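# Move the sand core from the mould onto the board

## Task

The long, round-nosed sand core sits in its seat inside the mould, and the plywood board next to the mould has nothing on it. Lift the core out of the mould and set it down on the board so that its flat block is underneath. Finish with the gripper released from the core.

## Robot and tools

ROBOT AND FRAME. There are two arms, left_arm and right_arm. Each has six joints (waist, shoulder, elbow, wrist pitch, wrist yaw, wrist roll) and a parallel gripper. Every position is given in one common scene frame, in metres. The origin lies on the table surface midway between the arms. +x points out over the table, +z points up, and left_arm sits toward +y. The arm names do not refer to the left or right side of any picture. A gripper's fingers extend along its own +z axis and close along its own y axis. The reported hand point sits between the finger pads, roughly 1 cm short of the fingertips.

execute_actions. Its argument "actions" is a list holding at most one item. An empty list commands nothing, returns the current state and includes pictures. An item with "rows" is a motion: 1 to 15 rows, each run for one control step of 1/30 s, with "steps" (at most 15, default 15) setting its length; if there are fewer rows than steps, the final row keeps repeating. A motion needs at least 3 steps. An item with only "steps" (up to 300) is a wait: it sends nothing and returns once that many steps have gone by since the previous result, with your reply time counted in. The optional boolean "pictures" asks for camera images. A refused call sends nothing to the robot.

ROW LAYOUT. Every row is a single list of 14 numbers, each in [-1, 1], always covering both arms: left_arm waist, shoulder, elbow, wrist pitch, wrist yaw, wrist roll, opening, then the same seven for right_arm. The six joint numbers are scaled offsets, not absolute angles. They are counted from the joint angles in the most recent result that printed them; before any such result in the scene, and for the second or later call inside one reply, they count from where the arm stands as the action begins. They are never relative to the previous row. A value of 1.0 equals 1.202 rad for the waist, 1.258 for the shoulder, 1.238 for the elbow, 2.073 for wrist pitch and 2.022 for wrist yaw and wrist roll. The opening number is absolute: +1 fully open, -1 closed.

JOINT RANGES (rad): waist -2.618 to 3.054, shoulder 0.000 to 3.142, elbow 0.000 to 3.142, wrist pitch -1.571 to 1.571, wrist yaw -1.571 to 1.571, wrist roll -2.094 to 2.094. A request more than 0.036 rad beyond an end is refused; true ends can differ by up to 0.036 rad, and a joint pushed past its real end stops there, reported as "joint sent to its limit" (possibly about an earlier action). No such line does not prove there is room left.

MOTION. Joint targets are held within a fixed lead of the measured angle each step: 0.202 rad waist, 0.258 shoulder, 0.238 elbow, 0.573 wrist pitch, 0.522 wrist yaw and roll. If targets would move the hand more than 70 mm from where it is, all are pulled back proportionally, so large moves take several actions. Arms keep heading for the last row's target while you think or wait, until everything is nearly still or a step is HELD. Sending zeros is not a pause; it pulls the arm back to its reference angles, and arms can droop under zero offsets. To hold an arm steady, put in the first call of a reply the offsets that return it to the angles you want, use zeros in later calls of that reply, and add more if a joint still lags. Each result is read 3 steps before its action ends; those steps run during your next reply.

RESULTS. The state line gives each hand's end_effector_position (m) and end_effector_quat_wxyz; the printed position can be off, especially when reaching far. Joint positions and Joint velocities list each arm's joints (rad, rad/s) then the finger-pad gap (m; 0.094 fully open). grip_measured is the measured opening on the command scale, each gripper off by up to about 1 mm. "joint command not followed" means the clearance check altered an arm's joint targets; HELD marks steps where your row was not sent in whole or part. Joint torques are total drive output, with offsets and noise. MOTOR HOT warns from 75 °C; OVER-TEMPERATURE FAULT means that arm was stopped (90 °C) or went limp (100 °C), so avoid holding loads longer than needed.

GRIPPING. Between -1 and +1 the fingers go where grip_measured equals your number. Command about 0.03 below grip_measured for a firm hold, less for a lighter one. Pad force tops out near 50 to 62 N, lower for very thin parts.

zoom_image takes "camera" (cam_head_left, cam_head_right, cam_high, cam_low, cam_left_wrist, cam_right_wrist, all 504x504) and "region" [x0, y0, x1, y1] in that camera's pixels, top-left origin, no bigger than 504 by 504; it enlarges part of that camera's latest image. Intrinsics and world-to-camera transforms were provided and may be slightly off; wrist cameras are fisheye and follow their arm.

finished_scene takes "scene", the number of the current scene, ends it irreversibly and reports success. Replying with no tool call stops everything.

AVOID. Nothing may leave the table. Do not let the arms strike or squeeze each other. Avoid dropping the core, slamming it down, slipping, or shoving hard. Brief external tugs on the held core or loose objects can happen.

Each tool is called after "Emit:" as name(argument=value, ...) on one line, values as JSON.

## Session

Emit:
execute_actions(actions=[])

Scene clock: 0.00 s of 4400.00 s.
left_arm: end_effector_position=(+0.2037, +0.2636, +0.1477) grip_measured=+1.000 end_effector_quat_wxyz=(+0.188, +0.365, +0.898, -0.158) | right_arm: end_effector_position=(+0.0079, +0.1101, +0.1287) grip_measured=+1.000 end_effector_quat_wxyz=(-0.040, -0.057, +0.728, +0.682)
Joint positions: left_arm=[ 0.247  1.082  0.931 -1.305  0.484  1.014  0.094] | right_arm=[ 1.246  1.89   0.562  1.254 -0.403  1.523  0.094]
Joint velocities: left_arm=[-0.007  0.002 -0.007  0.022 -0.037  0.051  0.   ] | right_arm=[ 0.017 -0.012  0.017 -0.007  0.007 -0.007  0.   ]
Joint torques (N m, as the arm reports them, + toward a larger angle): no reading
camera_calibration (this result's frames):
cam_left_wrist: T_world_to_cam=[[-0.447269, -0.84389, 0.296311, 0.267387], [-0.815239, 0.520926, 0.253023, 0.014419], [-0.36788, -0.128395, -0.920966, 0.329461], [0, 0, 0, 1]] pos_world=[0.252551, 0.260435, 0.220545]
cam_right_wrist: T_world_to_cam=[[-0.0695434, -0.0927544, -0.993257, 0.132987], [-0.754236, -0.64677, 0.113206, 0.0938687], [-0.65291, 0.757024, -0.0249801, 0.0522696], [0, 0, 0, 1]] pos_world=[0.114175, 0.0334773, 0.122769]

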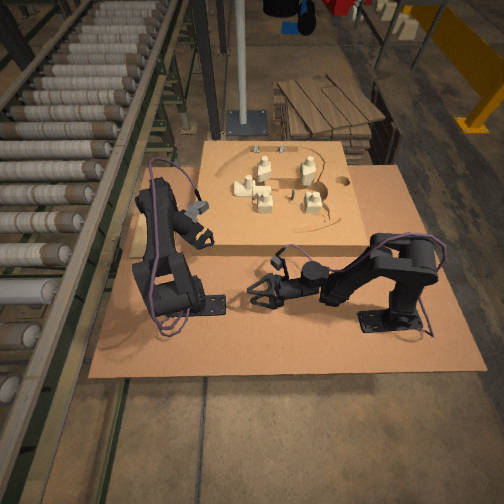

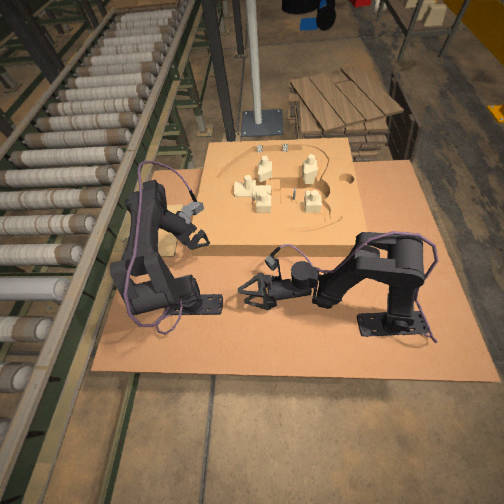

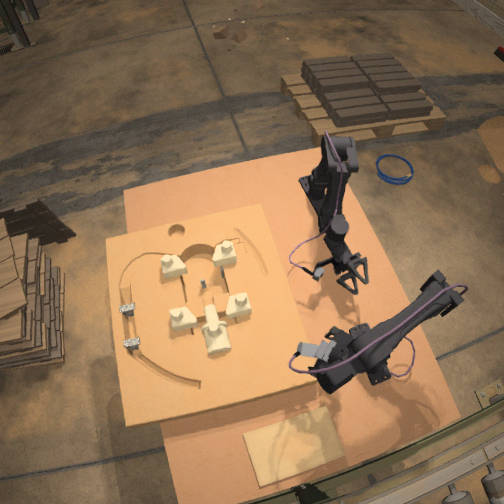

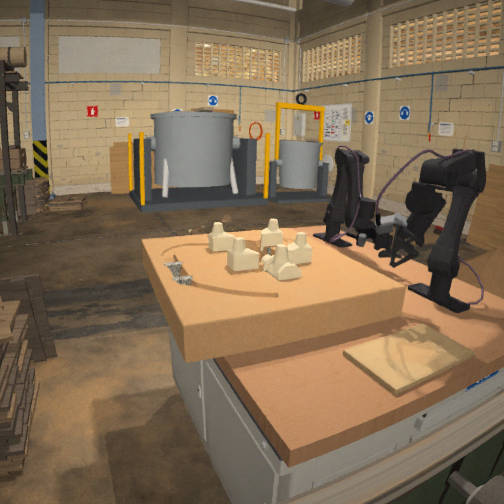

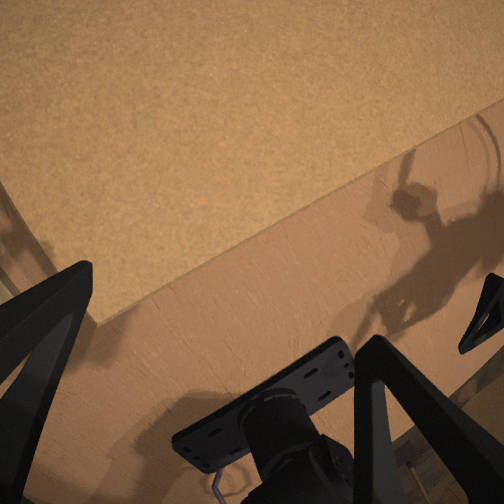

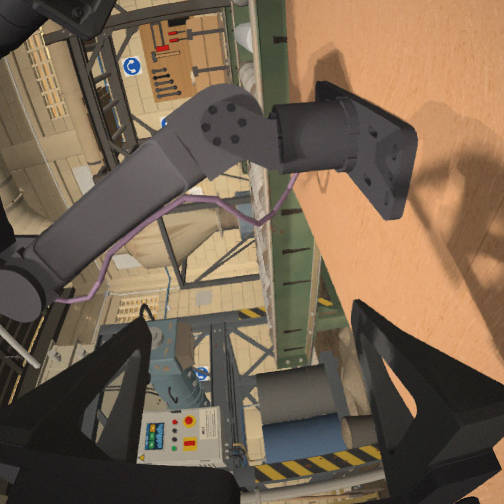

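Emit:
zoom_image(camera="cam_high", region=[160, 280, 260, 380])

Emit:
zoom_image(camera="cam_low", region=[220, 205, 330, 315])

Emit:
zoom_image(camera="cam_high", region=[230, 384, 350, 504])

Region (160, 280, 260, 380) of cam_high's 504x504 image, scaled by 5.040, with more detail than that image has.

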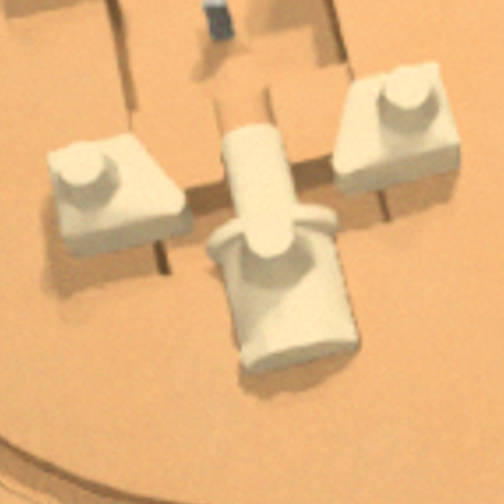

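Region (220, 205, 330, 315) of cam_low's 504x504 image, scaled by 4.582, with more detail than that image has.

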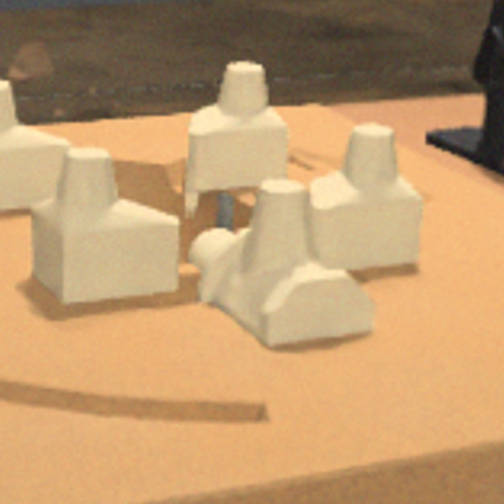

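Region (230, 384, 350, 504) of cam_high's 504x504 image, scaled by 4.200, with more detail than that image has.

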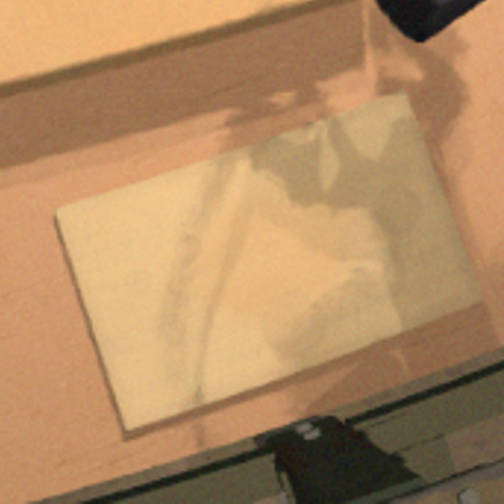

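Emit:
execute_actions(actions=[{"rows": [[-0.0098,0.0018,0.0250,0.0060,-0.0112,-0.0200,0.96,0,-0.006,0.004,0.003,0,0,1],[-0.0145,0.0077,0.0364,0.0070,-0.0157,-0.0297,0.92,0,-0.006,0.004,0.003,0,0,1],[-0.0210,0.0159,0.0467,0.0074,-0.0212,-0.0414,0.87,0,-0.006,0.004,0.003,0,0,1],[-0.0294,0.0265,0.0599,0.0078,-0.0276,-0.0551,0.82,0,-0.006,0.004,0.003,0,0,1],[-0.0395,0.0392,0.0759,0.0084,-0.0349,-0.0706,0.77,0,-0.006,0.004,0.003,0,0,1],[-0.0512,0.0540,0.0945,0.0090,-0.0430,-0.0880,0.72,0,-0.006,0.004,0.003,0,0,1],[-0.0646,0.0709,0.1156,0.0097,-0.0519,-0.1070,0.67,0,-0.006,0.004,0.003,0,0,1],[-0.0796,0.0897,0.1392,0.0104,-0.0615,-0.1276,0.62,0,-0.006,0.004,0.003,0,0,1],[-0.0959,0.1104,0.1651,0.0112,-0.0718,-0.1496,0.57,0,-0.006,0.004,0.003,0,0,1],[-0.1136,0.1327,0.1930,0.0120,-0.0827,-0.1729,0.52,0,-0.006,0.004,0.003,0,0,1],[-0.1326,0.1566,0.2229,0.0129,-0.0941,-0.1973,0.47,0,-0.006,0.004,0.003,0,0,1],[-0.1526,0.1818,0.2546,0.0137,-0.1060,-0.2228,0.42,0,-0.006,0.004,0.003,0,0,1],[-0.1736,0.2084,0.2878,0.0147,-0.1183,-0.2490,0.37,0,-0.006,0.004,0.003,0,0,1],[-0.1955,0.2360,0.3224,0.0156,-0.1309,-0.2760,0.33,0,-0.006,0.004,0.003,0,0,1],[-0.2181,0.2645,0.3582,0.0166,-0.1438,-0.3035,0.3,0,-0.006,0.004,0.003,0,0,1]], "steps": 15}])

Emit:
execute_actions(actions=[{"rows": [[-0.0737,0.0824,0.1300,0.0107,-0.0657,-0.1365,0.3,0,-0.006,0.004,0.003,0,0,1],[-0.0974,0.1122,0.1673,0.0117,-0.0788,-0.1645,0.3,0,-0.006,0.004,0.003,0,0,1],[-0.1213,0.1424,0.2052,0.0127,-0.0919,-0.1925,0.3,0,-0.006,0.004,0.003,0,0,1],[-0.1454,0.1727,0.2432,0.0137,-0.1049,-0.2203,0.3,0,-0.006,0.004,0.003,0,0,1],[-0.1695,0.2031,0.2813,0.0146,-0.1177,-0.2478,0.3,0,-0.006,0.004,0.003,0,0,1],[-0.1934,0.2333,0.3191,0.0156,-0.1303,-0.2747,0.3,0,-0.006,0.004,0.003,0,0,1],[-0.2170,0.2631,0.3564,0.0165,-0.1426,-0.3010,0.3,0,-0.006,0.004,0.003,0,0,1],[-0.2402,0.2924,0.3931,0.0174,-0.1545,-0.3265,0.3,0,-0.006,0.004,0.003,0,0,1],[-0.2629,0.3209,0.4288,0.0183,-0.1660,-0.3509,0.3,0,-0.006,0.004,0.003,0,0,1],[-0.2848,0.3485,0.4634,0.0191,-0.1769,-0.3742,0.3,0,-0.006,0.004,0.003,0,0,1],[-0.3058,0.3750,0.4967,0.0198,-0.1872,-0.3962,0.3,0,-0.006,0.004,0.003,0,0,1],[-0.3258,0.4003,0.5283,0.0206,-0.1968,-0.4168,0.3,0,-0.006,0.004,0.003,0,0,1],[-0.3448,0.4241,0.5582,0.0212,-0.2057,-0.4358,0.3,0,-0.006,0.004,0.003,0,0,1],[-0.3625,0.4465,0.5862,0.0219,-0.2138,-0.4531,0.3,0,-0.006,0.004,0.003,0,0,1],[-0.3788,0.4671,0.6120,0.0224,-0.2211,-0.4687,0.3,0,-0.006,0.004,0.003,0,0,1]], "steps": 15}])

Emit:
execute_actions(actions=[{"rows": [[-0.0550,0.0588,0.1004,0.0090,-0.0433,-0.0887,0.3,0,-0.006,0.004,0.003,0,0,1],[-0.0684,0.0757,0.1216,0.0094,-0.0488,-0.1004,0.3,0,-0.006,0.004,0.003,0,0,1],[-0.0802,0.0905,0.1402,0.0098,-0.0533,-0.1101,0.3,0,-0.006,0.004,0.003,0,0,1],[-0.0903,0.1032,0.1561,0.0101,-0.0569,-0.1177,0.3,0,-0.006,0.004,0.003,0,0,1],[-0.0986,0.1138,0.1693,0.0102,-0.0595,-0.1232,0.3,0,-0.006,0.004,0.003,0,0,1],[-0.1051,0.1220,0.1796,0.0104,-0.0610,-0.1265,0.3,0,-0.006,0.004,0.003,0,0,1],[-0.1098,0.1279,0.1871,0.0104,-0.0615,-0.1276,0.3,0,-0.006,0.004,0.003,0,0,1],[-0.1127,0.1315,0.1915,0.0104,-0.0615,-0.1276,0.3,0,-0.006,0.004,0.003,0,0,1],[-0.1136,0.1327,0.1930,0.0104,-0.0615,-0.1276,0.3,0,-0.006,0.004,0.003,0,0,1]], "steps": 15}])

Emit:
execute_actions(actions=[{"steps": 8}], pictures=true)

Scene clock: 4.90 s of 4400.00 s.
left_arm: end_effector_position=(+0.2502, +0.2695, +0.1726) grip_measured=+0.443 end_effector_quat_wxyz=(+0.152, +0.305, +0.933, -0.115) | right_arm: end_effector_position=(+0.0079, +0.1101, +0.1287) grip_measured=+1.000 end_effector_quat_wxyz=(-0.040, -0.056, +0.728, +0.682)
Joint positions: left_arm=[ 0.112  1.253  1.162 -1.3    0.34   0.735  0.068] | right_arm=[ 1.246  1.89   0.562  1.254 -0.403  1.523  0.094]
Joint velocities: left_arm=[-0.608  0.867  1.038  0.11  -0.535 -1.136 -0.043] | right_arm=[-0.002 -0.002  0.012  0.051  0.051 -0.11   0.   ]
Joint torques (N m, as the arm reports them, + toward a larger angle): left_arm=[-1.02 -2.11  9.22  0.54  0.28 -0.02] | right_arm=[-0.03 -7.01  4.32  1.94  0.   -0.02]
Steps of this call (steps 1 to 90: nothing new was sent; then 1.50 s passed at rest; steps 91 to 102: the first 12 steps of this action). Readings (joint positions):
91: left_arm=[0.247 1.082 0.931 -1.305 0.480 1.008] | right_arm=[1.246 1.890 0.562 1.254 -0.403 1.523]
92: left_arm=[0.246 1.082 0.933 -1.305 0.472 0.998] | right_arm=[1.246 1.890 0.562 1.254 -0.403 1.523]
94: left_arm=[0.236 1.090 0.952 -1.306 0.454 0.971] | right_arm=[1.246 1.890 0.562 1.254 -0.403 1.523]
98: left_arm=[0.189 1.148 1.035 -1.304 0.408 0.879] | right_arm=[1.246 1.890 0.562 1.254 -0.403 1.523]
102: the state above

Scene clock: 5.40 s of 4400.00 s.
left_arm: end_effector_position=(+0.4099, +0.1907, +0.2150) grip_measured=+0.302 end_effector_quat_wxyz=(+0.178, +0.115, +0.977, -0.016) | right_arm: end_effector_position=(+0.0079, +0.1101, +0.1287) grip_measured=+1.000 end_effector_quat_wxyz=(-0.040, -0.056, +0.728, +0.682)
Joint positions: left_arm=[-0.298  1.801  1.85  -1.262 -0.023 -0.036  0.061] | right_arm=[ 1.246  1.89   0.562  1.254 -0.403  1.524  0.094]
Joint velocities: left_arm=[-0.73   0.984  1.15   0.168 -0.564 -1.341  0.001] | right_arm=[-0.007 -0.002 -0.007 -0.007 -0.007  0.037  0.   ]
Joint torques (N m, as the arm reports them, + toward a larger angle): left_arm=[-0.95 -7.44  8.83  0.62 -0.06 -0.03] | right_arm=[-0.01 -7.03  4.31  1.94  0.   -0.02]
Steps of this call (steps 1 to 3: the last 3 steps of your previous action; steps 4 to 15: the first 12 steps of this action, its rows measured from where the robot was after step 3). Readings (joint positions):
3: left_arm=[0.040 1.351 1.283 -1.294 0.278 0.601] | right_arm=[1.246 1.890 0.562 1.254 -0.403 1.523]
4: left_arm=[0.012 1.388 1.330 -1.294 0.251 0.549] | right_arm=[1.246 1.890 0.562 1.254 -0.403 1.524]
5: left_arm=[-0.016 1.427 1.382 -1.294 0.224 0.495] | right_arm=[1.246 1.890 0.562 1.254 -0.403 1.524]
7: left_arm=[-0.074 1.504 1.485 -1.286 0.171 0.386] | right_arm=[1.246 1.890 0.562 1.254 -0.403 1.524]
11: left_arm=[-0.189 1.655 1.677 -1.273 0.069 0.168] | right_arm=[1.246 1.890 0.562 1.254 -0.403 1.524]
15: the state above

Scene clock: 5.90 s of 4400.00 s.
left_arm: end_effector_position=(+0.4613, +0.0994, +0.2103) grip_measured=+0.302 end_effector_quat_wxyz=(+0.229, +0.021, +0.973, -0.013) | right_arm: end_effector_position=(+0.0079, +0.1101, +0.1287) grip_measured=+1.000 end_effector_quat_wxyz=(-0.041, -0.056, +0.729, +0.682)
Joint positions: left_arm=[-0.505  2.071  2.169 -1.239 -0.176 -0.399  0.061] | right_arm=[ 1.246  1.89   0.562  1.254 -0.403  1.525  0.094]
Joint velocities: left_arm=[ 0.007 -0.012  0.017  0.095 -0.051 -0.212 -0.   ] | right_arm=[-0.007  0.012 -0.002  0.007  0.022 -0.051  0.   ]
Joint torques (N m, as the arm reports them, + toward a larger angle): left_arm=[-0.15 -9.41 10.23  0.78 -0.26 -0.05] | right_arm=[-0.04 -7.01  4.32  1.93  0.   -0.02]
Steps of this call (steps 1 to 3: the last 3 steps of your previous action; steps 4 to 15: the first 12 steps of this action, its rows measured from where the robot was after step 3). Readings (joint positions):
3: left_arm=[-0.370 1.898 1.962 -1.255 -0.082 -0.169] | right_arm=[1.246 1.890 0.562 1.254 -0.403 1.524]
4: left_arm=[-0.392 1.928 1.998 -1.254 -0.098 -0.204] | right_arm=[1.246 1.890 0.562 1.254 -0.403 1.525]
5: left_arm=[-0.413 1.957 2.033 -1.252 -0.111 -0.237] | right_arm=[1.246 1.890 0.562 1.254 -0.403 1.525]
7: left_arm=[-0.448 2.005 2.091 -1.244 -0.135 -0.293] | right_arm=[1.246 1.890 0.562 1.254 -0.403 1.525]
11: left_arm=[-0.495 2.061 2.155 -1.239 -0.164 -0.367] | right_arm=[1.246 1.890 0.562 1.254 -0.403 1.525]
15: the state above

Scene clock: 6.17 s of 4400.00 s.
left_arm: end_effector_position=(+0.4628, +0.1011, +0.2124) grip_measured=+0.302 end_effector_quat_wxyz=(+0.233, +0.010, +0.972, -0.010) | right_arm: end_effector_position=(+0.0079, +0.1101, +0.1287) grip_measured=+1.000 end_effector_quat_wxyz=(-0.041, -0.056, +0.729, +0.682)
Joint positions: left_arm=[-0.505  2.071  2.174 -1.239 -0.189 -0.418  0.061] | right_arm=[ 1.246  1.89   0.562  1.254 -0.403  1.525  0.094]
Joint velocities: left_arm=[-0.012 -0.017  0.002  0.022 -0.007 -0.037  0.   ] | right_arm=[-0.002 -0.007 -0.002 -0.037  0.066  0.037  0.   ]
Joint torques (N m, as the arm reports them, + toward a larger angle): left_arm=[-0.1  -9.4   9.93  0.78 -0.26 -0.05] | right_arm=[-0.01 -7.03  4.31  1.94  0.   -0.02]
Kept back: nothing.
Steps of this call (steps 1 to 3: the last 3 steps of your previous action; steps 4 to 8: the robot went on to your last target). Readings (joint positions):
1: left_arm=[-0.505 2.071 2.170 -1.239 -0.180 -0.404] | right_arm=[1.246 1.890 0.562 1.254 -0.403 1.525]
2: left_arm=[-0.505 2.071 2.172 -1.239 -0.183 -0.408] | right_arm=[1.246 1.890 0.562 1.254 -0.403 1.525]
4: left_arm=[-0.505 2.071 2.174 -1.239 -0.186 -0.413] | right_arm=[1.246 1.890 0.562 1.254 -0.403 1.525]
8: the state above
camera_calibration (this result's frames):
cam_left_wrist: T_world_to_cam=[[0.277902, -0.944985, 0.17255, -0.0721468], [-0.945151, -0.236887, 0.224885, 0.436707], [-0.171638, -0.225582, -0.958986, 0.390585], [0, 0, 0, 1]] pos_world=[0.499843, 0.123381, 0.288805]
cam_right_wrist: T_world_to_cam=[[-0.0721818, -0.0930995, -0.993037, 0.133017], [-0.754051, -0.646593, 0.11543, 0.0935616], [-0.652837, 0.757133, -0.0235295, 0.0520703], [0, 0, 0, 1]] pos_world=[0.114145, 0.0334559, 0.122516]

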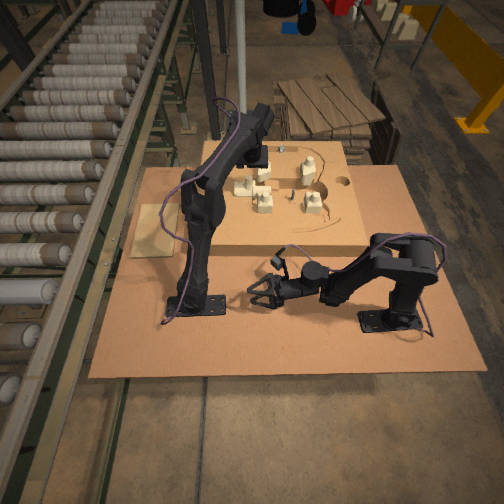

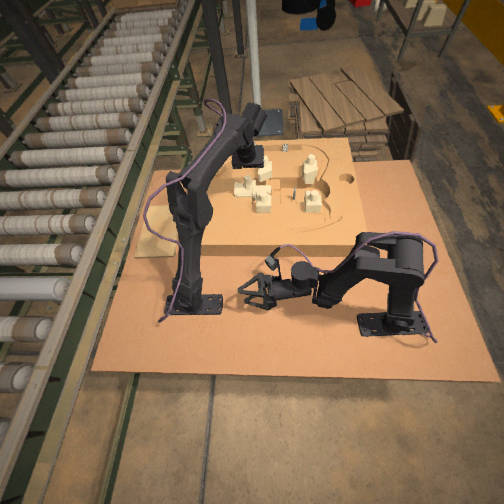

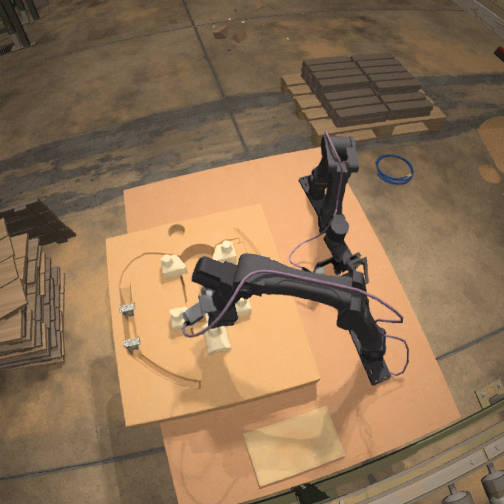

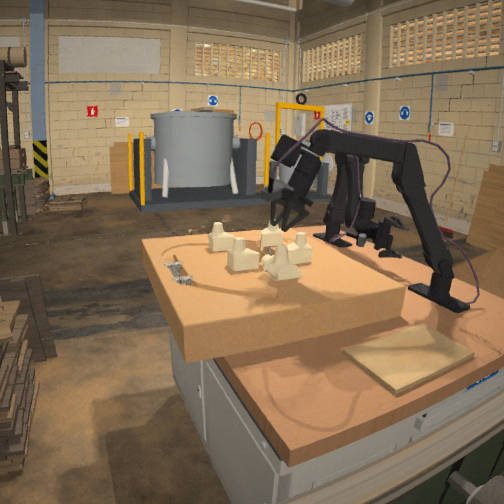

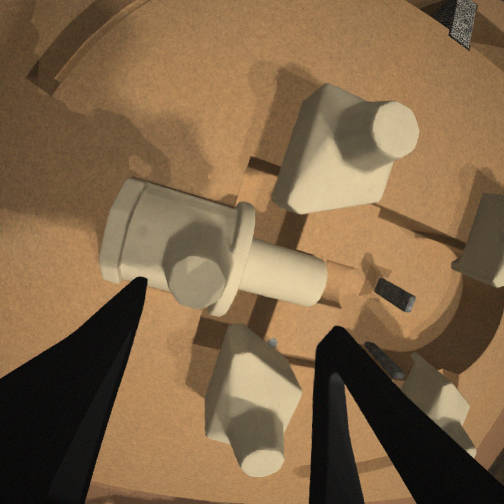

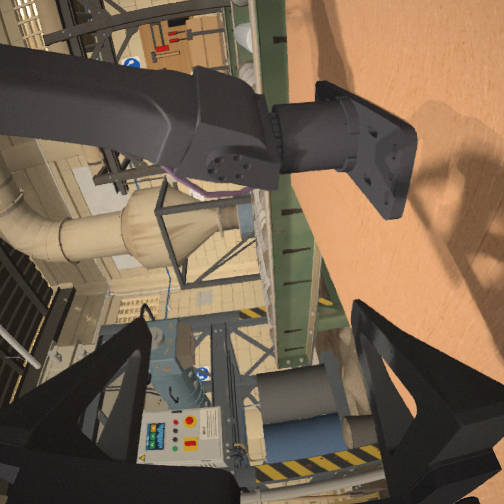

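Emit:
zoom_image(camera="cam_left_wrist", region=[90, 160, 350, 360])

Region (90, 160, 350, 360) of cam_left_wrist's 504x504 image, scaled by 1.938, with more detail than that image has; it fills the top 388 rows of this view, and the rest is white.

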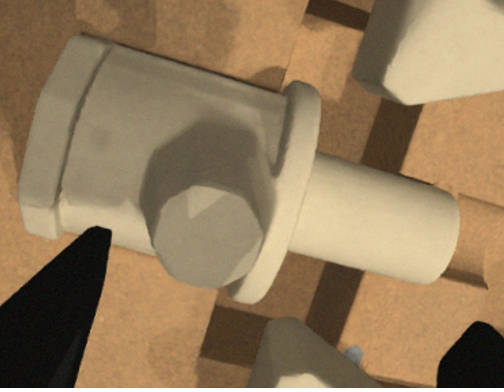

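Emit:
execute_actions(actions=[{"rows": [[0.004,-0.017,-0.010,0.0117,-0.0086,-0.0065,0.3,0,-0.006,0.004,0.003,0,0,1],[0.008,-0.0304,-0.0408,0.0244,-0.0086,-0.0084,0.3,0,-0.006,0.004,0.003,0,0,1],[0.011,-0.0354,-0.0672,0.0391,-0.0086,-0.0084,0.3,0,-0.006,0.004,0.003,0,0,1],[0.014,-0.0409,-0.0961,0.0549,-0.0086,-0.0084,0.3,0,-0.006,0.004,0.003,0,0,1],[0.016,-0.0461,-0.1235,0.0713,-0.0086,-0.0084,0.3,0,-0.006,0.004,0.003,0,0,1],[0.0179,-0.0515,-0.1521,0.0874,-0.0086,-0.0084,0.3,0,-0.006,0.004,0.003,0,0,1],[0.0179,-0.0569,-0.1807,0.1027,-0.0086,-0.0084,0.3,0,-0.006,0.004,0.003,0,0,1],[0.0179,-0.0621,-0.2081,0.1163,-0.0086,-0.0084,0.3,0,-0.006,0.004,0.003,0,0,1],[0.0179,-0.0669,-0.2334,0.1279,-0.0086,-0.0084,0.3,0,-0.006,0.004,0.003,0,0,1],[0.0179,-0.0711,-0.2556,0.1367,-0.0086,-0.0084,0.3,0,-0.006,0.004,0.003,0,0,1],[0.0179,-0.0745,-0.2738,0.1425,-0.0086,-0.0084,0.3,0,-0.006,0.004,0.003,0,0,1],[0.0179,-0.0771,-0.2874,0.1449,-0.0086,-0.0084,0.26,0,-0.006,0.004,0.003,0,0,1],[0.0179,-0.0787,-0.2957,0.1440,-0.0086,-0.0084,0.21,0,-0.006,0.004,0.003,0,0,1],[0.0179,-0.0792,-0.2985,0.1396,-0.0086,-0.0084,0.16,0,-0.006,0.004,0.003,0,0,1],[0.0179,-0.0792,-0.2985,0.1276,-0.0086,-0.0084,0.12,0,-0.006,0.004,0.003,0,0,1]], "steps": 15}])

Emit:
execute_actions(actions=[{"steps": 10}], pictures=true)

Scene clock: 9.33 s of 4400.00 s.
left_arm: end_effector_position=(+0.4564, +0.1113, +0.1498) grip_measured=+0.275 end_effector_quat_wxyz=(+0.213, +0.001, +0.977, +0.002) | right_arm: end_effector_position=(+0.0079, +0.1101, +0.1287) grip_measured=+1.000 end_effector_quat_wxyz=(-0.041, -0.055, +0.729, +0.682)
Joint positions: left_arm=[-0.494  2.016  1.855 -1.023 -0.192 -0.43   0.06 ] | right_arm=[ 1.246  1.89   0.562  1.254 -0.403  1.526  0.094]
Joint velocities: left_arm=[-0.002  0.017 -0.706  0.432 -0.037 -0.007 -0.026] | right_arm=[ 0.007 -0.007 -0.022 -0.022 -0.007  0.051  0.   ]
Joint torques (N m, as the arm reports them, + toward a larger angle): left_arm=[  0.95 -11.67   8.37   0.86  -0.26  -0.06] | right_arm=[-0.03 -7.02  4.33  1.94 -0.01 -0.02]
Steps of this call (steps 1 to 30: the robot went on to your last target; steps 31 to 83: nothing new was sent; steps 84 to 95: the first 12 steps of this action). Readings (joint positions):
84: left_arm=[-0.505 2.071 2.174 -1.238 -0.191 -0.423] | right_arm=[1.246 1.890 0.562 1.254 -0.403 1.525]
85: left_arm=[-0.505 2.068 2.164 -1.227 -0.192 -0.425] | right_arm=[1.246 1.890 0.562 1.254 -0.403 1.526]
87: left_arm=[-0.505 2.051 2.115 -1.195 -0.192 -0.427] | right_arm=[1.246 1.890 0.562 1.254 -0.403 1.526]
91: left_arm=[-0.499 2.023 1.980 -1.107 -0.192 -0.429] | right_arm=[1.246 1.890 0.562 1.254 -0.403 1.526]
95: the state above

Scene clock: 9.67 s of 4400.00 s.
left_arm: end_effector_position=(+0.4527, +0.1133, +0.1399) grip_measured=+0.122 end_effector_quat_wxyz=(+0.209, +0.001, +0.978, +0.003) | right_arm: end_effector_position=(+0.0079, +0.1101, +0.1287) grip_measured=+1.000 end_effector_quat_wxyz=(-0.041, -0.055, +0.729, +0.682)
Joint positions: left_arm=[-0.493  2.004  1.802 -0.991 -0.192 -0.43   0.053] | right_arm=[ 1.246  1.89   0.562  1.254 -0.403  1.526  0.094]
Joint velocities: left_arm=[-0.007 -0.056 -0.027  0.095  0.022 -0.022 -0.001] | right_arm=[-0.002  0.012  0.007 -0.051  0.037 -0.037  0.   ]
Joint torques (N m, as the arm reports them, + toward a larger angle): left_arm=[  0.94 -10.69   7.97   0.75  -0.26  -0.06] | right_arm=[-0.01 -7.01  4.32  1.94  0.   -0.02]
Kept back: nothing.
Steps of this call (steps 1 to 3: the last 3 steps of your previous action; steps 4 to 10: the robot went on to your last target). Readings (joint positions):
1: left_arm=[-0.493 2.016 1.833 -1.011 -0.192 -0.430] | right_arm=[1.246 1.890 0.562 1.254 -0.403 1.526]
2: left_arm=[-0.493 2.016 1.817 -1.004 -0.192 -0.430] | right_arm=[1.246 1.890 0.562 1.254 -0.403 1.526]
4: left_arm=[-0.493 2.016 1.802 -1.001 -0.192 -0.430] | right_arm=[1.246 1.890 0.562 1.254 -0.403 1.526]
8: left_arm=[-0.493 2.009 1.802 -0.994 -0.192 -0.430] | right_arm=[1.246 1.890 0.562 1.254 -0.403 1.526]
10: the state above
camera_calibration (this result's frames):
cam_left_wrist: T_world_to_cam=[[0.307831, -0.941635, 0.136248, -0.0541773], [-0.927199, -0.264776, 0.264946, 0.435807], [-0.213407, -0.207887, -0.954589, 0.33837], [0, 0, 0, 1]] pos_world=[0.492968, 0.134719, 0.214921]
cam_right_wrist: T_world_to_cam=[[-0.0729356, -0.093198, -0.992973, 0.133026], [-0.753997, -0.646542, 0.116065, 0.0934738], [-0.652816, 0.757164, -0.0231151, 0.0520134], [0, 0, 0, 1]] pos_world=[0.114136, 0.0334498, 0.122444]

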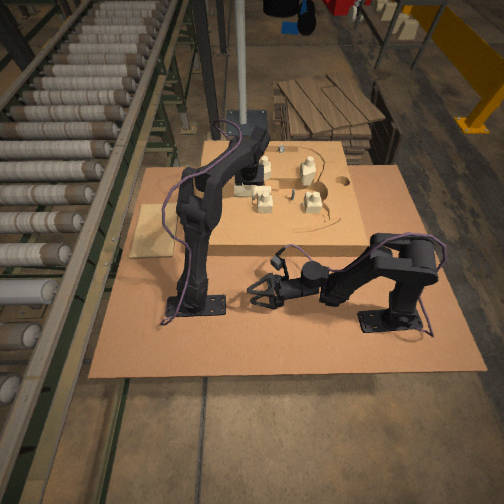

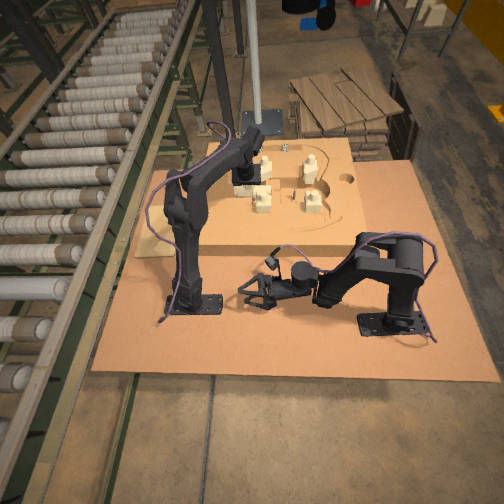

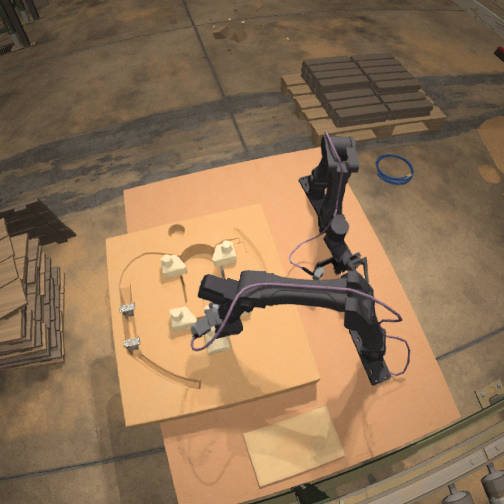

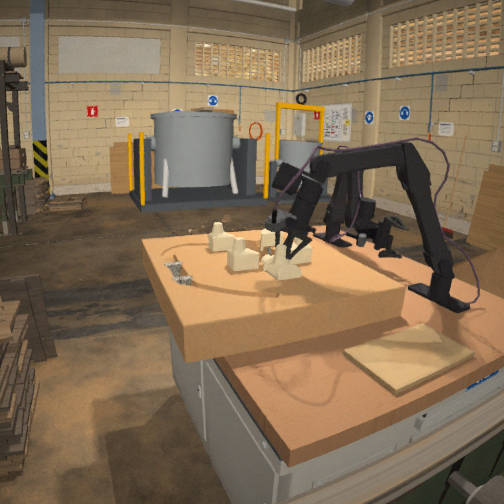

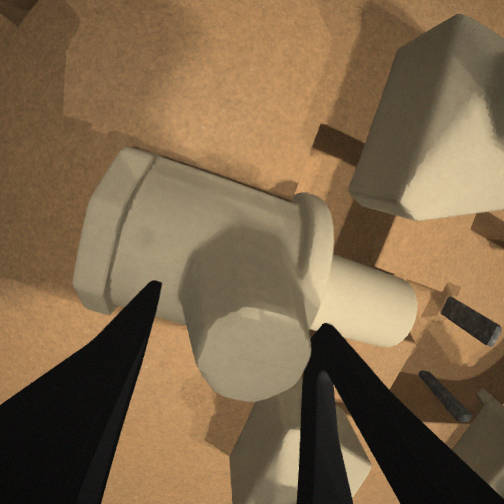

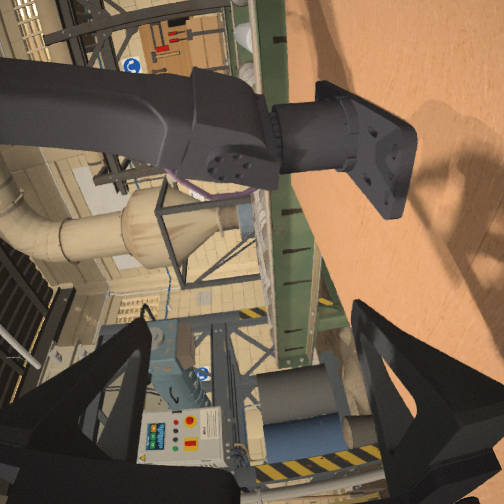

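Emit:
execute_actions(actions=[{"rows": [[0.006,-0.0255,0.002,0.020,-0.0071,-0.0025,0.09,0,-0.006,0.004,0.003,0,0,1],[0.005,-0.025,0.003,0.024,-0.0071,-0.0025,0.05,0,-0.006,0.004,0.003,0,0,1],[0.004,-0.024,0.004,0.022,-0.0071,-0.0025,0.0,0,-0.006,0.004,0.003,0,0,1],[0.003,-0.024,0.005,0.018,-0.0071,-0.0025,-0.05,0,-0.006,0.004,0.003,0,0,1],[0.003,-0.024,0.006,0.015,-0.0071,-0.0025,-0.10,0,-0.006,0.004,0.003,0,0,1],[0.003,-0.024,0.007,0.0135,-0.0071,-0.0025,-0.15,0,-0.006,0.004,0.003,0,0,1],[0.003,-0.024,0.008,0.0135,-0.0071,-0.0025,-0.19,0,-0.006,0.004,0.003,0,0,1],[0.003,-0.024,0.009,0.0135,-0.0071,-0.0025,-0.22,0,-0.006,0.004,0.003,0,0,1],[0.003,-0.024,0.010,0.0135,-0.0071,-0.0025,-0.245,0,-0.006,0.004,0.003,0,0,1],[0.003,-0.024,0.011,0.0135,-0.0071,-0.0025,-0.265,0,-0.006,0.004,0.003,0,0,1],[0.003,-0.024,0.012,0.0135,-0.0071,-0.0025,-0.285,0,-0.006,0.004,0.003,0,0,1],[0.003,-0.024,0.014,0.0135,-0.0071,-0.0025,-0.305,0,-0.006,0.004,0.003,0,0,1],[0.003,-0.024,0.016,0.0135,-0.0071,-0.0025,-0.33,0,-0.006,0.004,0.003,0,0,1],[0.003,-0.025,0.018,0.0145,-0.008,-0.0025,-0.35,0,-0.006,0.004,0.003,0,0,1],[0.003,-0.027,0.021,0.016,-0.009,-0.0025,-0.37,0,-0.006,0.004,0.003,0,0,1]], "steps": 15}])

Emit:
execute_actions(actions=[{"rows": [[0.002,-0.030,0.0280,0.012,-0.011,-0.001,-0.37,0,-0.006,0.004,0.003,0,0,1],[0.002,-0.036,0.0379,0.019,-0.015,-0.001,-0.37,0,-0.006,0.004,0.003,0,0,1],[0.002,-0.041,0.0476,0.0221,-0.019,-0.001,-0.37,0,-0.006,0.004,0.003,0,0,1],[0.002,-0.043,0.0542,0.0158,-0.019,-0.001,-0.37,0,-0.006,0.004,0.003,0,0,1],[0.002,-0.043,0.0625,0.0085,-0.019,-0.001,-0.37,0,-0.006,0.004,0.003,0,0,1],[0.002,-0.043,0.0723,0.0004,-0.019,-0.001,-0.37,0,-0.006,0.004,0.003,0,0,1],[0.002,-0.043,0.0833,-0.0084,-0.019,-0.001,-0.37,0,-0.006,0.004,0.003,0,0,1],[0.002,-0.043,0.0955,-0.0178,-0.019,-0.001,-0.37,0,-0.006,0.004,0.003,0,0,1],[0.002,-0.043,0.1084,-0.0274,-0.019,-0.001,-0.37,0,-0.006,0.004,0.003,0,0,1],[0.002,-0.043,0.1219,-0.0371,-0.019,-0.001,-0.37,0,-0.006,0.004,0.003,0,0,1],[0.002,-0.043,0.1357,-0.0468,-0.019,-0.001,-0.37,0,-0.006,0.004,0.003,0,0,1],[0.002,-0.043,0.1495,-0.0561,-0.019,-0.001,-0.37,0,-0.006,0.004,0.003,0,0,1],[0.002,-0.043,0.1630,-0.0650,-0.019,-0.001,-0.37,0,-0.006,0.004,0.003,0,0,1],[0.002,-0.043,0.1760,-0.0733,-0.019,-0.001,-0.37,0,-0.006,0.004,0.003,0,0,1],[0.002,-0.043,0.1881,-0.0807,-0.019,-0.001,-0.37,0,-0.006,0.004,0.003,0,0,1]], "steps": 15}])

Emit:
execute_actions(actions=[{"rows": [[0.002,-0.043,0.0750,-0.0129,-0.019,-0.001,-0.37,0,-0.006,0.004,0.003,0,0,1],[0.002,-0.043,0.0847,-0.0183,-0.019,-0.001,-0.37,0,-0.006,0.004,0.003,0,0,1],[0.002,-0.043,0.0930,-0.0224,-0.019,-0.001,-0.37,0,-0.006,0.004,0.003,0,0,1],[0.002,-0.043,0.0997,-0.0252,-0.019,-0.001,-0.37,0,-0.006,0.004,0.003,0,0,1],[0.002,-0.043,0.1045,-0.0267,-0.019,-0.001,-0.37,0,-0.006,0.004,0.003,0,0,1],[0.002,-0.043,0.1074,-0.0268,-0.019,-0.001,-0.37,0,-0.006,0.004,0.003,0,0,1],[0.002,-0.043,0.1084,-0.0255,-0.019,-0.001,-0.37,0,-0.006,0.004,0.003,0,0,1],[0.002,-0.043,0.1084,-0.0228,-0.019,-0.001,-0.37,0,-0.006,0.004,0.003,0,0,1],[0.002,-0.043,0.1084,-0.0189,-0.019,-0.001,-0.37,0,-0.006,0.004,0.003,0,0,1],[0.002,-0.043,0.1084,-0.0166,-0.019,-0.001,-0.37,0,-0.006,0.004,0.003,0,0,1]], "steps": 12}])

Emit:
execute_actions(actions=[{"steps": 8}], pictures=true)

Scene clock: 13.83 s of 4400.00 s.
left_arm: end_effector_position=(+0.4568, +0.1136, +0.1436) grip_measured=-0.282 end_effector_quat_wxyz=(+0.221, -0.001, +0.975, +0.004) | right_arm: end_effector_position=(+0.0079, +0.1101, +0.1287) grip_measured=+1.000 end_effector_quat_wxyz=(-0.041, -0.055, +0.729, +0.682)
Joint positions: left_arm=[-0.493  2.001  1.802 -0.974 -0.204 -0.431  0.034] | right_arm=[ 1.246  1.89   0.562  1.254 -0.403  1.527  0.094]
Joint velocities: left_arm=[-0.002 -0.017  0.002 -0.066  0.022  0.007 -0.009] | right_arm=[-0.007 -0.007 -0.002  0.051 -0.037  0.066  0.   ]
Joint torques (N m, as the arm reports them, + toward a larger angle): left_arm=[  0.38 -10.52   9.37   0.79  -0.15  -0.03] | right_arm=[-0.01 -7.02  4.3   1.94  0.   -0.01]
Steps of this call (steps 1 to 30: the robot went on to your last target; steps 31 to 90: nothing new was sent; then 0.77 s passed at rest; steps 91 to 102: the first 12 steps of this action). Readings (joint positions):
91: left_arm=[-0.493 2.001 1.802 -0.985 -0.192 -0.431] | right_arm=[1.246 1.890 0.562 1.254 -0.403 1.526]
92: left_arm=[-0.493 2.001 1.802 -0.980 -0.192 -0.431] | right_arm=[1.246 1.890 0.562 1.254 -0.403 1.526]
94: left_arm=[-0.493 2.001 1.802 -0.972 -0.192 -0.431] | right_arm=[1.246 1.890 0.562 1.254 -0.403 1.526]
98: left_arm=[-0.493 2.001 1.802 -0.973 -0.201 -0.431] | right_arm=[1.246 1.890 0.562 1.254 -0.403 1.527]
102: the state above

Scene clock: 14.33 s of 4400.00 s.
left_arm: end_effector_position=(+0.4544, +0.1151, +0.1685) grip_measured=-0.285 end_effector_quat_wxyz=(+0.220, -0.002, +0.975, +0.005) | right_arm: end_effector_position=(+0.0079, +0.1101, +0.1287) grip_measured=+1.000 end_effector_quat_wxyz=(-0.042, -0.055, +0.729, +0.681)
Joint positions: left_arm=[-0.493  2.001  1.902 -1.076 -0.205 -0.433  0.034] | right_arm=[ 1.246  1.89   0.562  1.254 -0.403  1.528  0.094]
Joint velocities: left_arm=[-0.007 -0.022  0.52  -0.447  0.007 -0.022  0.   ] | right_arm=[ 0.027 -0.002  0.012  0.051  0.037 -0.066  0.   ]
Joint torques (N m, as the arm reports them, + toward a larger angle): left_arm=[  0.28 -12.39  12.68   1.25  -0.49  -0.03] | right_arm=[-0.02 -7.02  4.32  1.94  0.   -0.02]
Steps of this call (steps 1 to 3: the last 3 steps of your previous action; steps 4 to 15: the first 12 steps of this action, its rows measured from where the robot was after step 3). Readings (joint positions):
3: left_arm=[-0.493 2.001 1.802 -0.974 -0.204 -0.431] | right_arm=[1.246 1.890 0.562 1.254 -0.403 1.527]
4: left_arm=[-0.493 2.001 1.802 -0.974 -0.205 -0.431] | right_arm=[1.246 1.890 0.562 1.254 -0.403 1.527]
5: left_arm=[-0.493 2.001 1.804 -0.974 -0.206 -0.431] | right_arm=[1.246 1.890 0.562 1.254 -0.403 1.527]
7: left_arm=[-0.493 2.001 1.808 -0.977 -0.206 -0.432] | right_arm=[1.246 1.890 0.562 1.254 -0.403 1.528]
11: left_arm=[-0.493 2.001 1.837 -1.013 -0.205 -0.433] | right_arm=[1.246 1.890 0.562 1.254 -0.403 1.528]
15: the state above

Scene clock: 14.73 s of 4400.00 s.
left_arm: end_effector_position=(+0.4475, +0.1186, +0.2013) grip_measured=-0.285 end_effector_quat_wxyz=(+0.219, -0.002, +0.976, +0.006) | right_arm: end_effector_position=(+0.0079, +0.1101, +0.1287) grip_measured=+1.000 end_effector_quat_wxyz=(-0.042, -0.054, +0.729, +0.681)
Joint positions: left_arm=[-0.493  2.001  2.037 -1.214 -0.205 -0.433  0.034] | right_arm=[ 1.246  1.89   0.562  1.254 -0.403  1.529  0.094]
Joint velocities: left_arm=[-0.012 -0.022  0.007 -0.051 -0.037 -0.007 -0.001] | right_arm=[-0.017  0.002 -0.012 -0.022 -0.007  0.007  0.   ]
Joint torques (N m, as the arm reports them, + toward a larger angle): left_arm=[  0.24 -12.24  12.41   1.23  -0.5   -0.03] | right_arm=[-0.02 -7.01  4.31  1.94  0.   -0.02]
Steps of this call (steps 1 to 3: the last 3 steps of your previous action; steps 4 to 12: the first 9 steps of this action, its rows measured from where the robot was after step 3). Readings (joint positions):
3: left_arm=[-0.493 2.001 1.955 -1.126 -0.205 -0.433] | right_arm=[1.246 1.890 0.562 1.254 -0.403 1.528]
4: left_arm=[-0.493 2.001 1.971 -1.142 -0.205 -0.433] | right_arm=[1.246 1.890 0.562 1.254 -0.403 1.528]
5: left_arm=[-0.493 2.001 1.986 -1.157 -0.205 -0.433] | right_arm=[1.246 1.890 0.562 1.254 -0.403 1.528]
7: left_arm=[-0.493 2.001 2.011 -1.182 -0.205 -0.433] | right_arm=[1.246 1.890 0.562 1.254 -0.403 1.528]
11: left_arm=[-0.493 2.001 2.035 -1.212 -0.205 -0.433] | right_arm=[1.246 1.890 0.562 1.254 -0.403 1.529]
12: the state above

Scene clock: 15.00 s of 4400.00 s.
left_arm: end_effector_position=(+0.4466, +0.1191, +0.2009) grip_measured=-0.285 end_effector_quat_wxyz=(+0.217, -0.002, +0.976, +0.007) | right_arm: end_effector_position=(+0.0079, +0.1101, +0.1287) grip_measured=+1.000 end_effector_quat_wxyz=(-0.042, -0.054, +0.729, +0.681)
Joint positions: left_arm=[-0.493  2.001  2.037 -1.218 -0.205 -0.433  0.034] | right_arm=[ 1.246  1.89   0.562  1.254 -0.403  1.529  0.094]
Joint velocities: left_arm=[-0.017  0.007 -0.022 -0.007  0.066 -0.022 -0.   ] | right_arm=[-0.027 -0.002  0.007 -0.007 -0.051  0.037  0.   ]
Joint torques (N m, as the arm reports them, + toward a larger angle): left_arm=[  0.27 -12.23  12.42   1.25  -0.5   -0.03] | right_arm=[-0.02 -7.01  4.31  1.94  0.   -0.01]
Kept back: nothing.
Steps of this call (steps 1 to 3: the last 3 steps of your previous action; steps 4 to 8: the robot went on to your last target). Readings (joint positions):
1: left_arm=[-0.493 2.001 2.037 -1.215 -0.205 -0.433] | right_arm=[1.246 1.890 0.562 1.254 -0.403 1.529]
2: left_arm=[-0.493 2.001 2.037 -1.216 -0.205 -0.433] | right_arm=[1.246 1.890 0.562 1.254 -0.403 1.529]
4: left_arm=[-0.493 2.001 2.037 -1.218 -0.205 -0.433] | right_arm=[1.246 1.890 0.562 1.254 -0.403 1.529]
8: the state above
camera_calibration (this result's frames):
cam_left_wrist: T_world_to_cam=[[0.31312, -0.939919, 0.136047, -0.0576816], [-0.928924, -0.273298, 0.249816, 0.420269], [-0.197625, -0.2046, -0.958688, 0.389826], [0, 0, 0, 1]] pos_world=[0.485499, 0.140401, 0.276579]
cam_right_wrist: T_world_to_cam=[[-0.0755733, -0.0935424, -0.992743, 0.133055], [-0.753805, -0.646364, 0.118288, 0.0931666], [-0.652738, 0.757274, -0.0216649, 0.0518141], [0, 0, 0, 1]] pos_world=[0.114106, 0.0334283, 0.122191]

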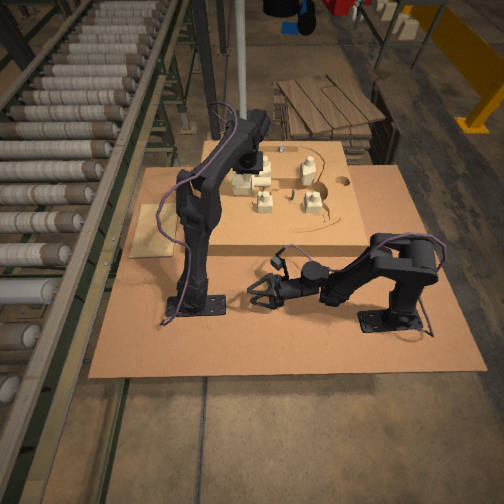

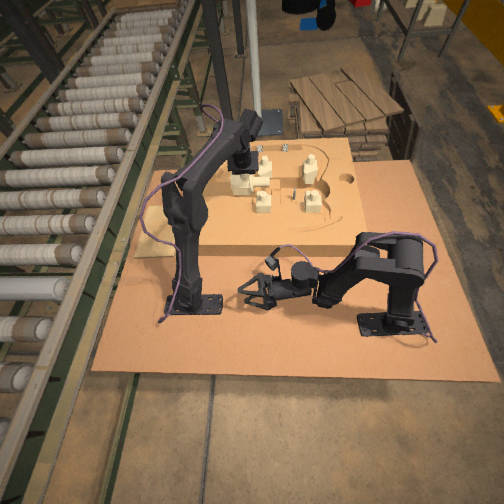

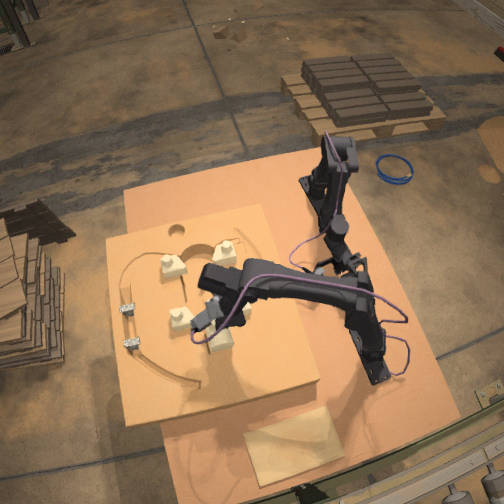

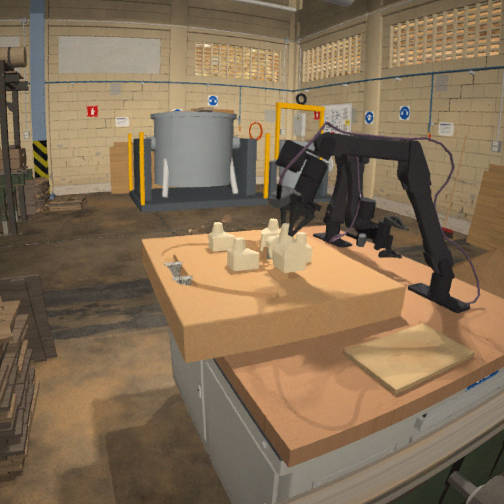

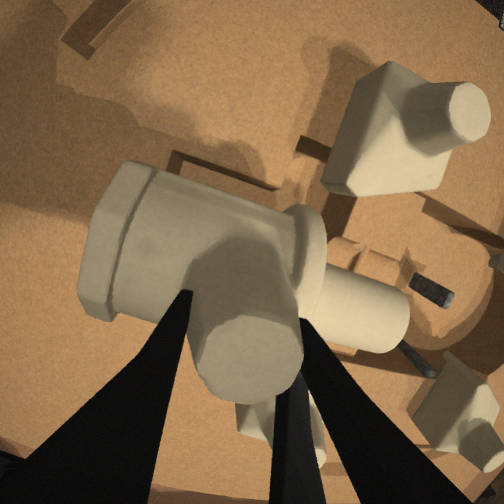

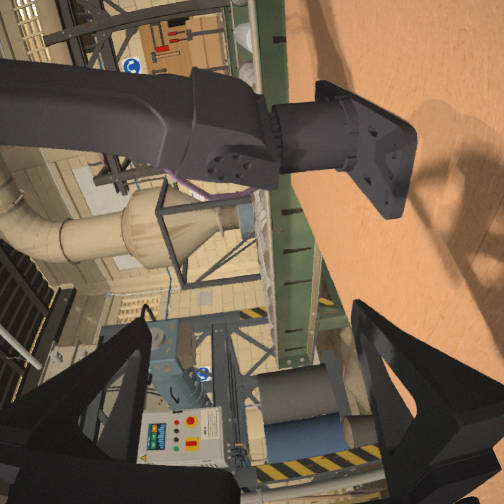

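Emit:
zoom_image(camera="cam_low", region=[235, 190, 345, 300])

Region (235, 190, 345, 300) of cam_low's 504x504 image, scaled by 4.582, with more detail than that image has.

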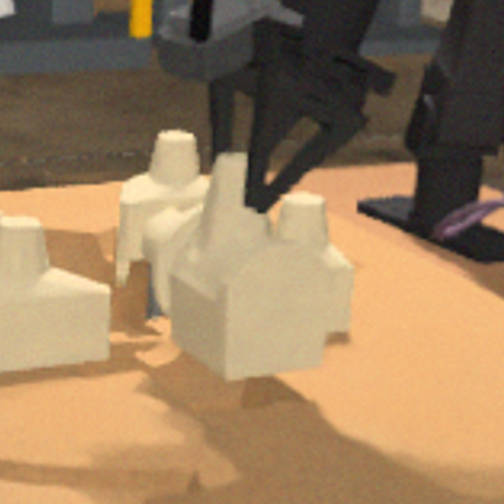

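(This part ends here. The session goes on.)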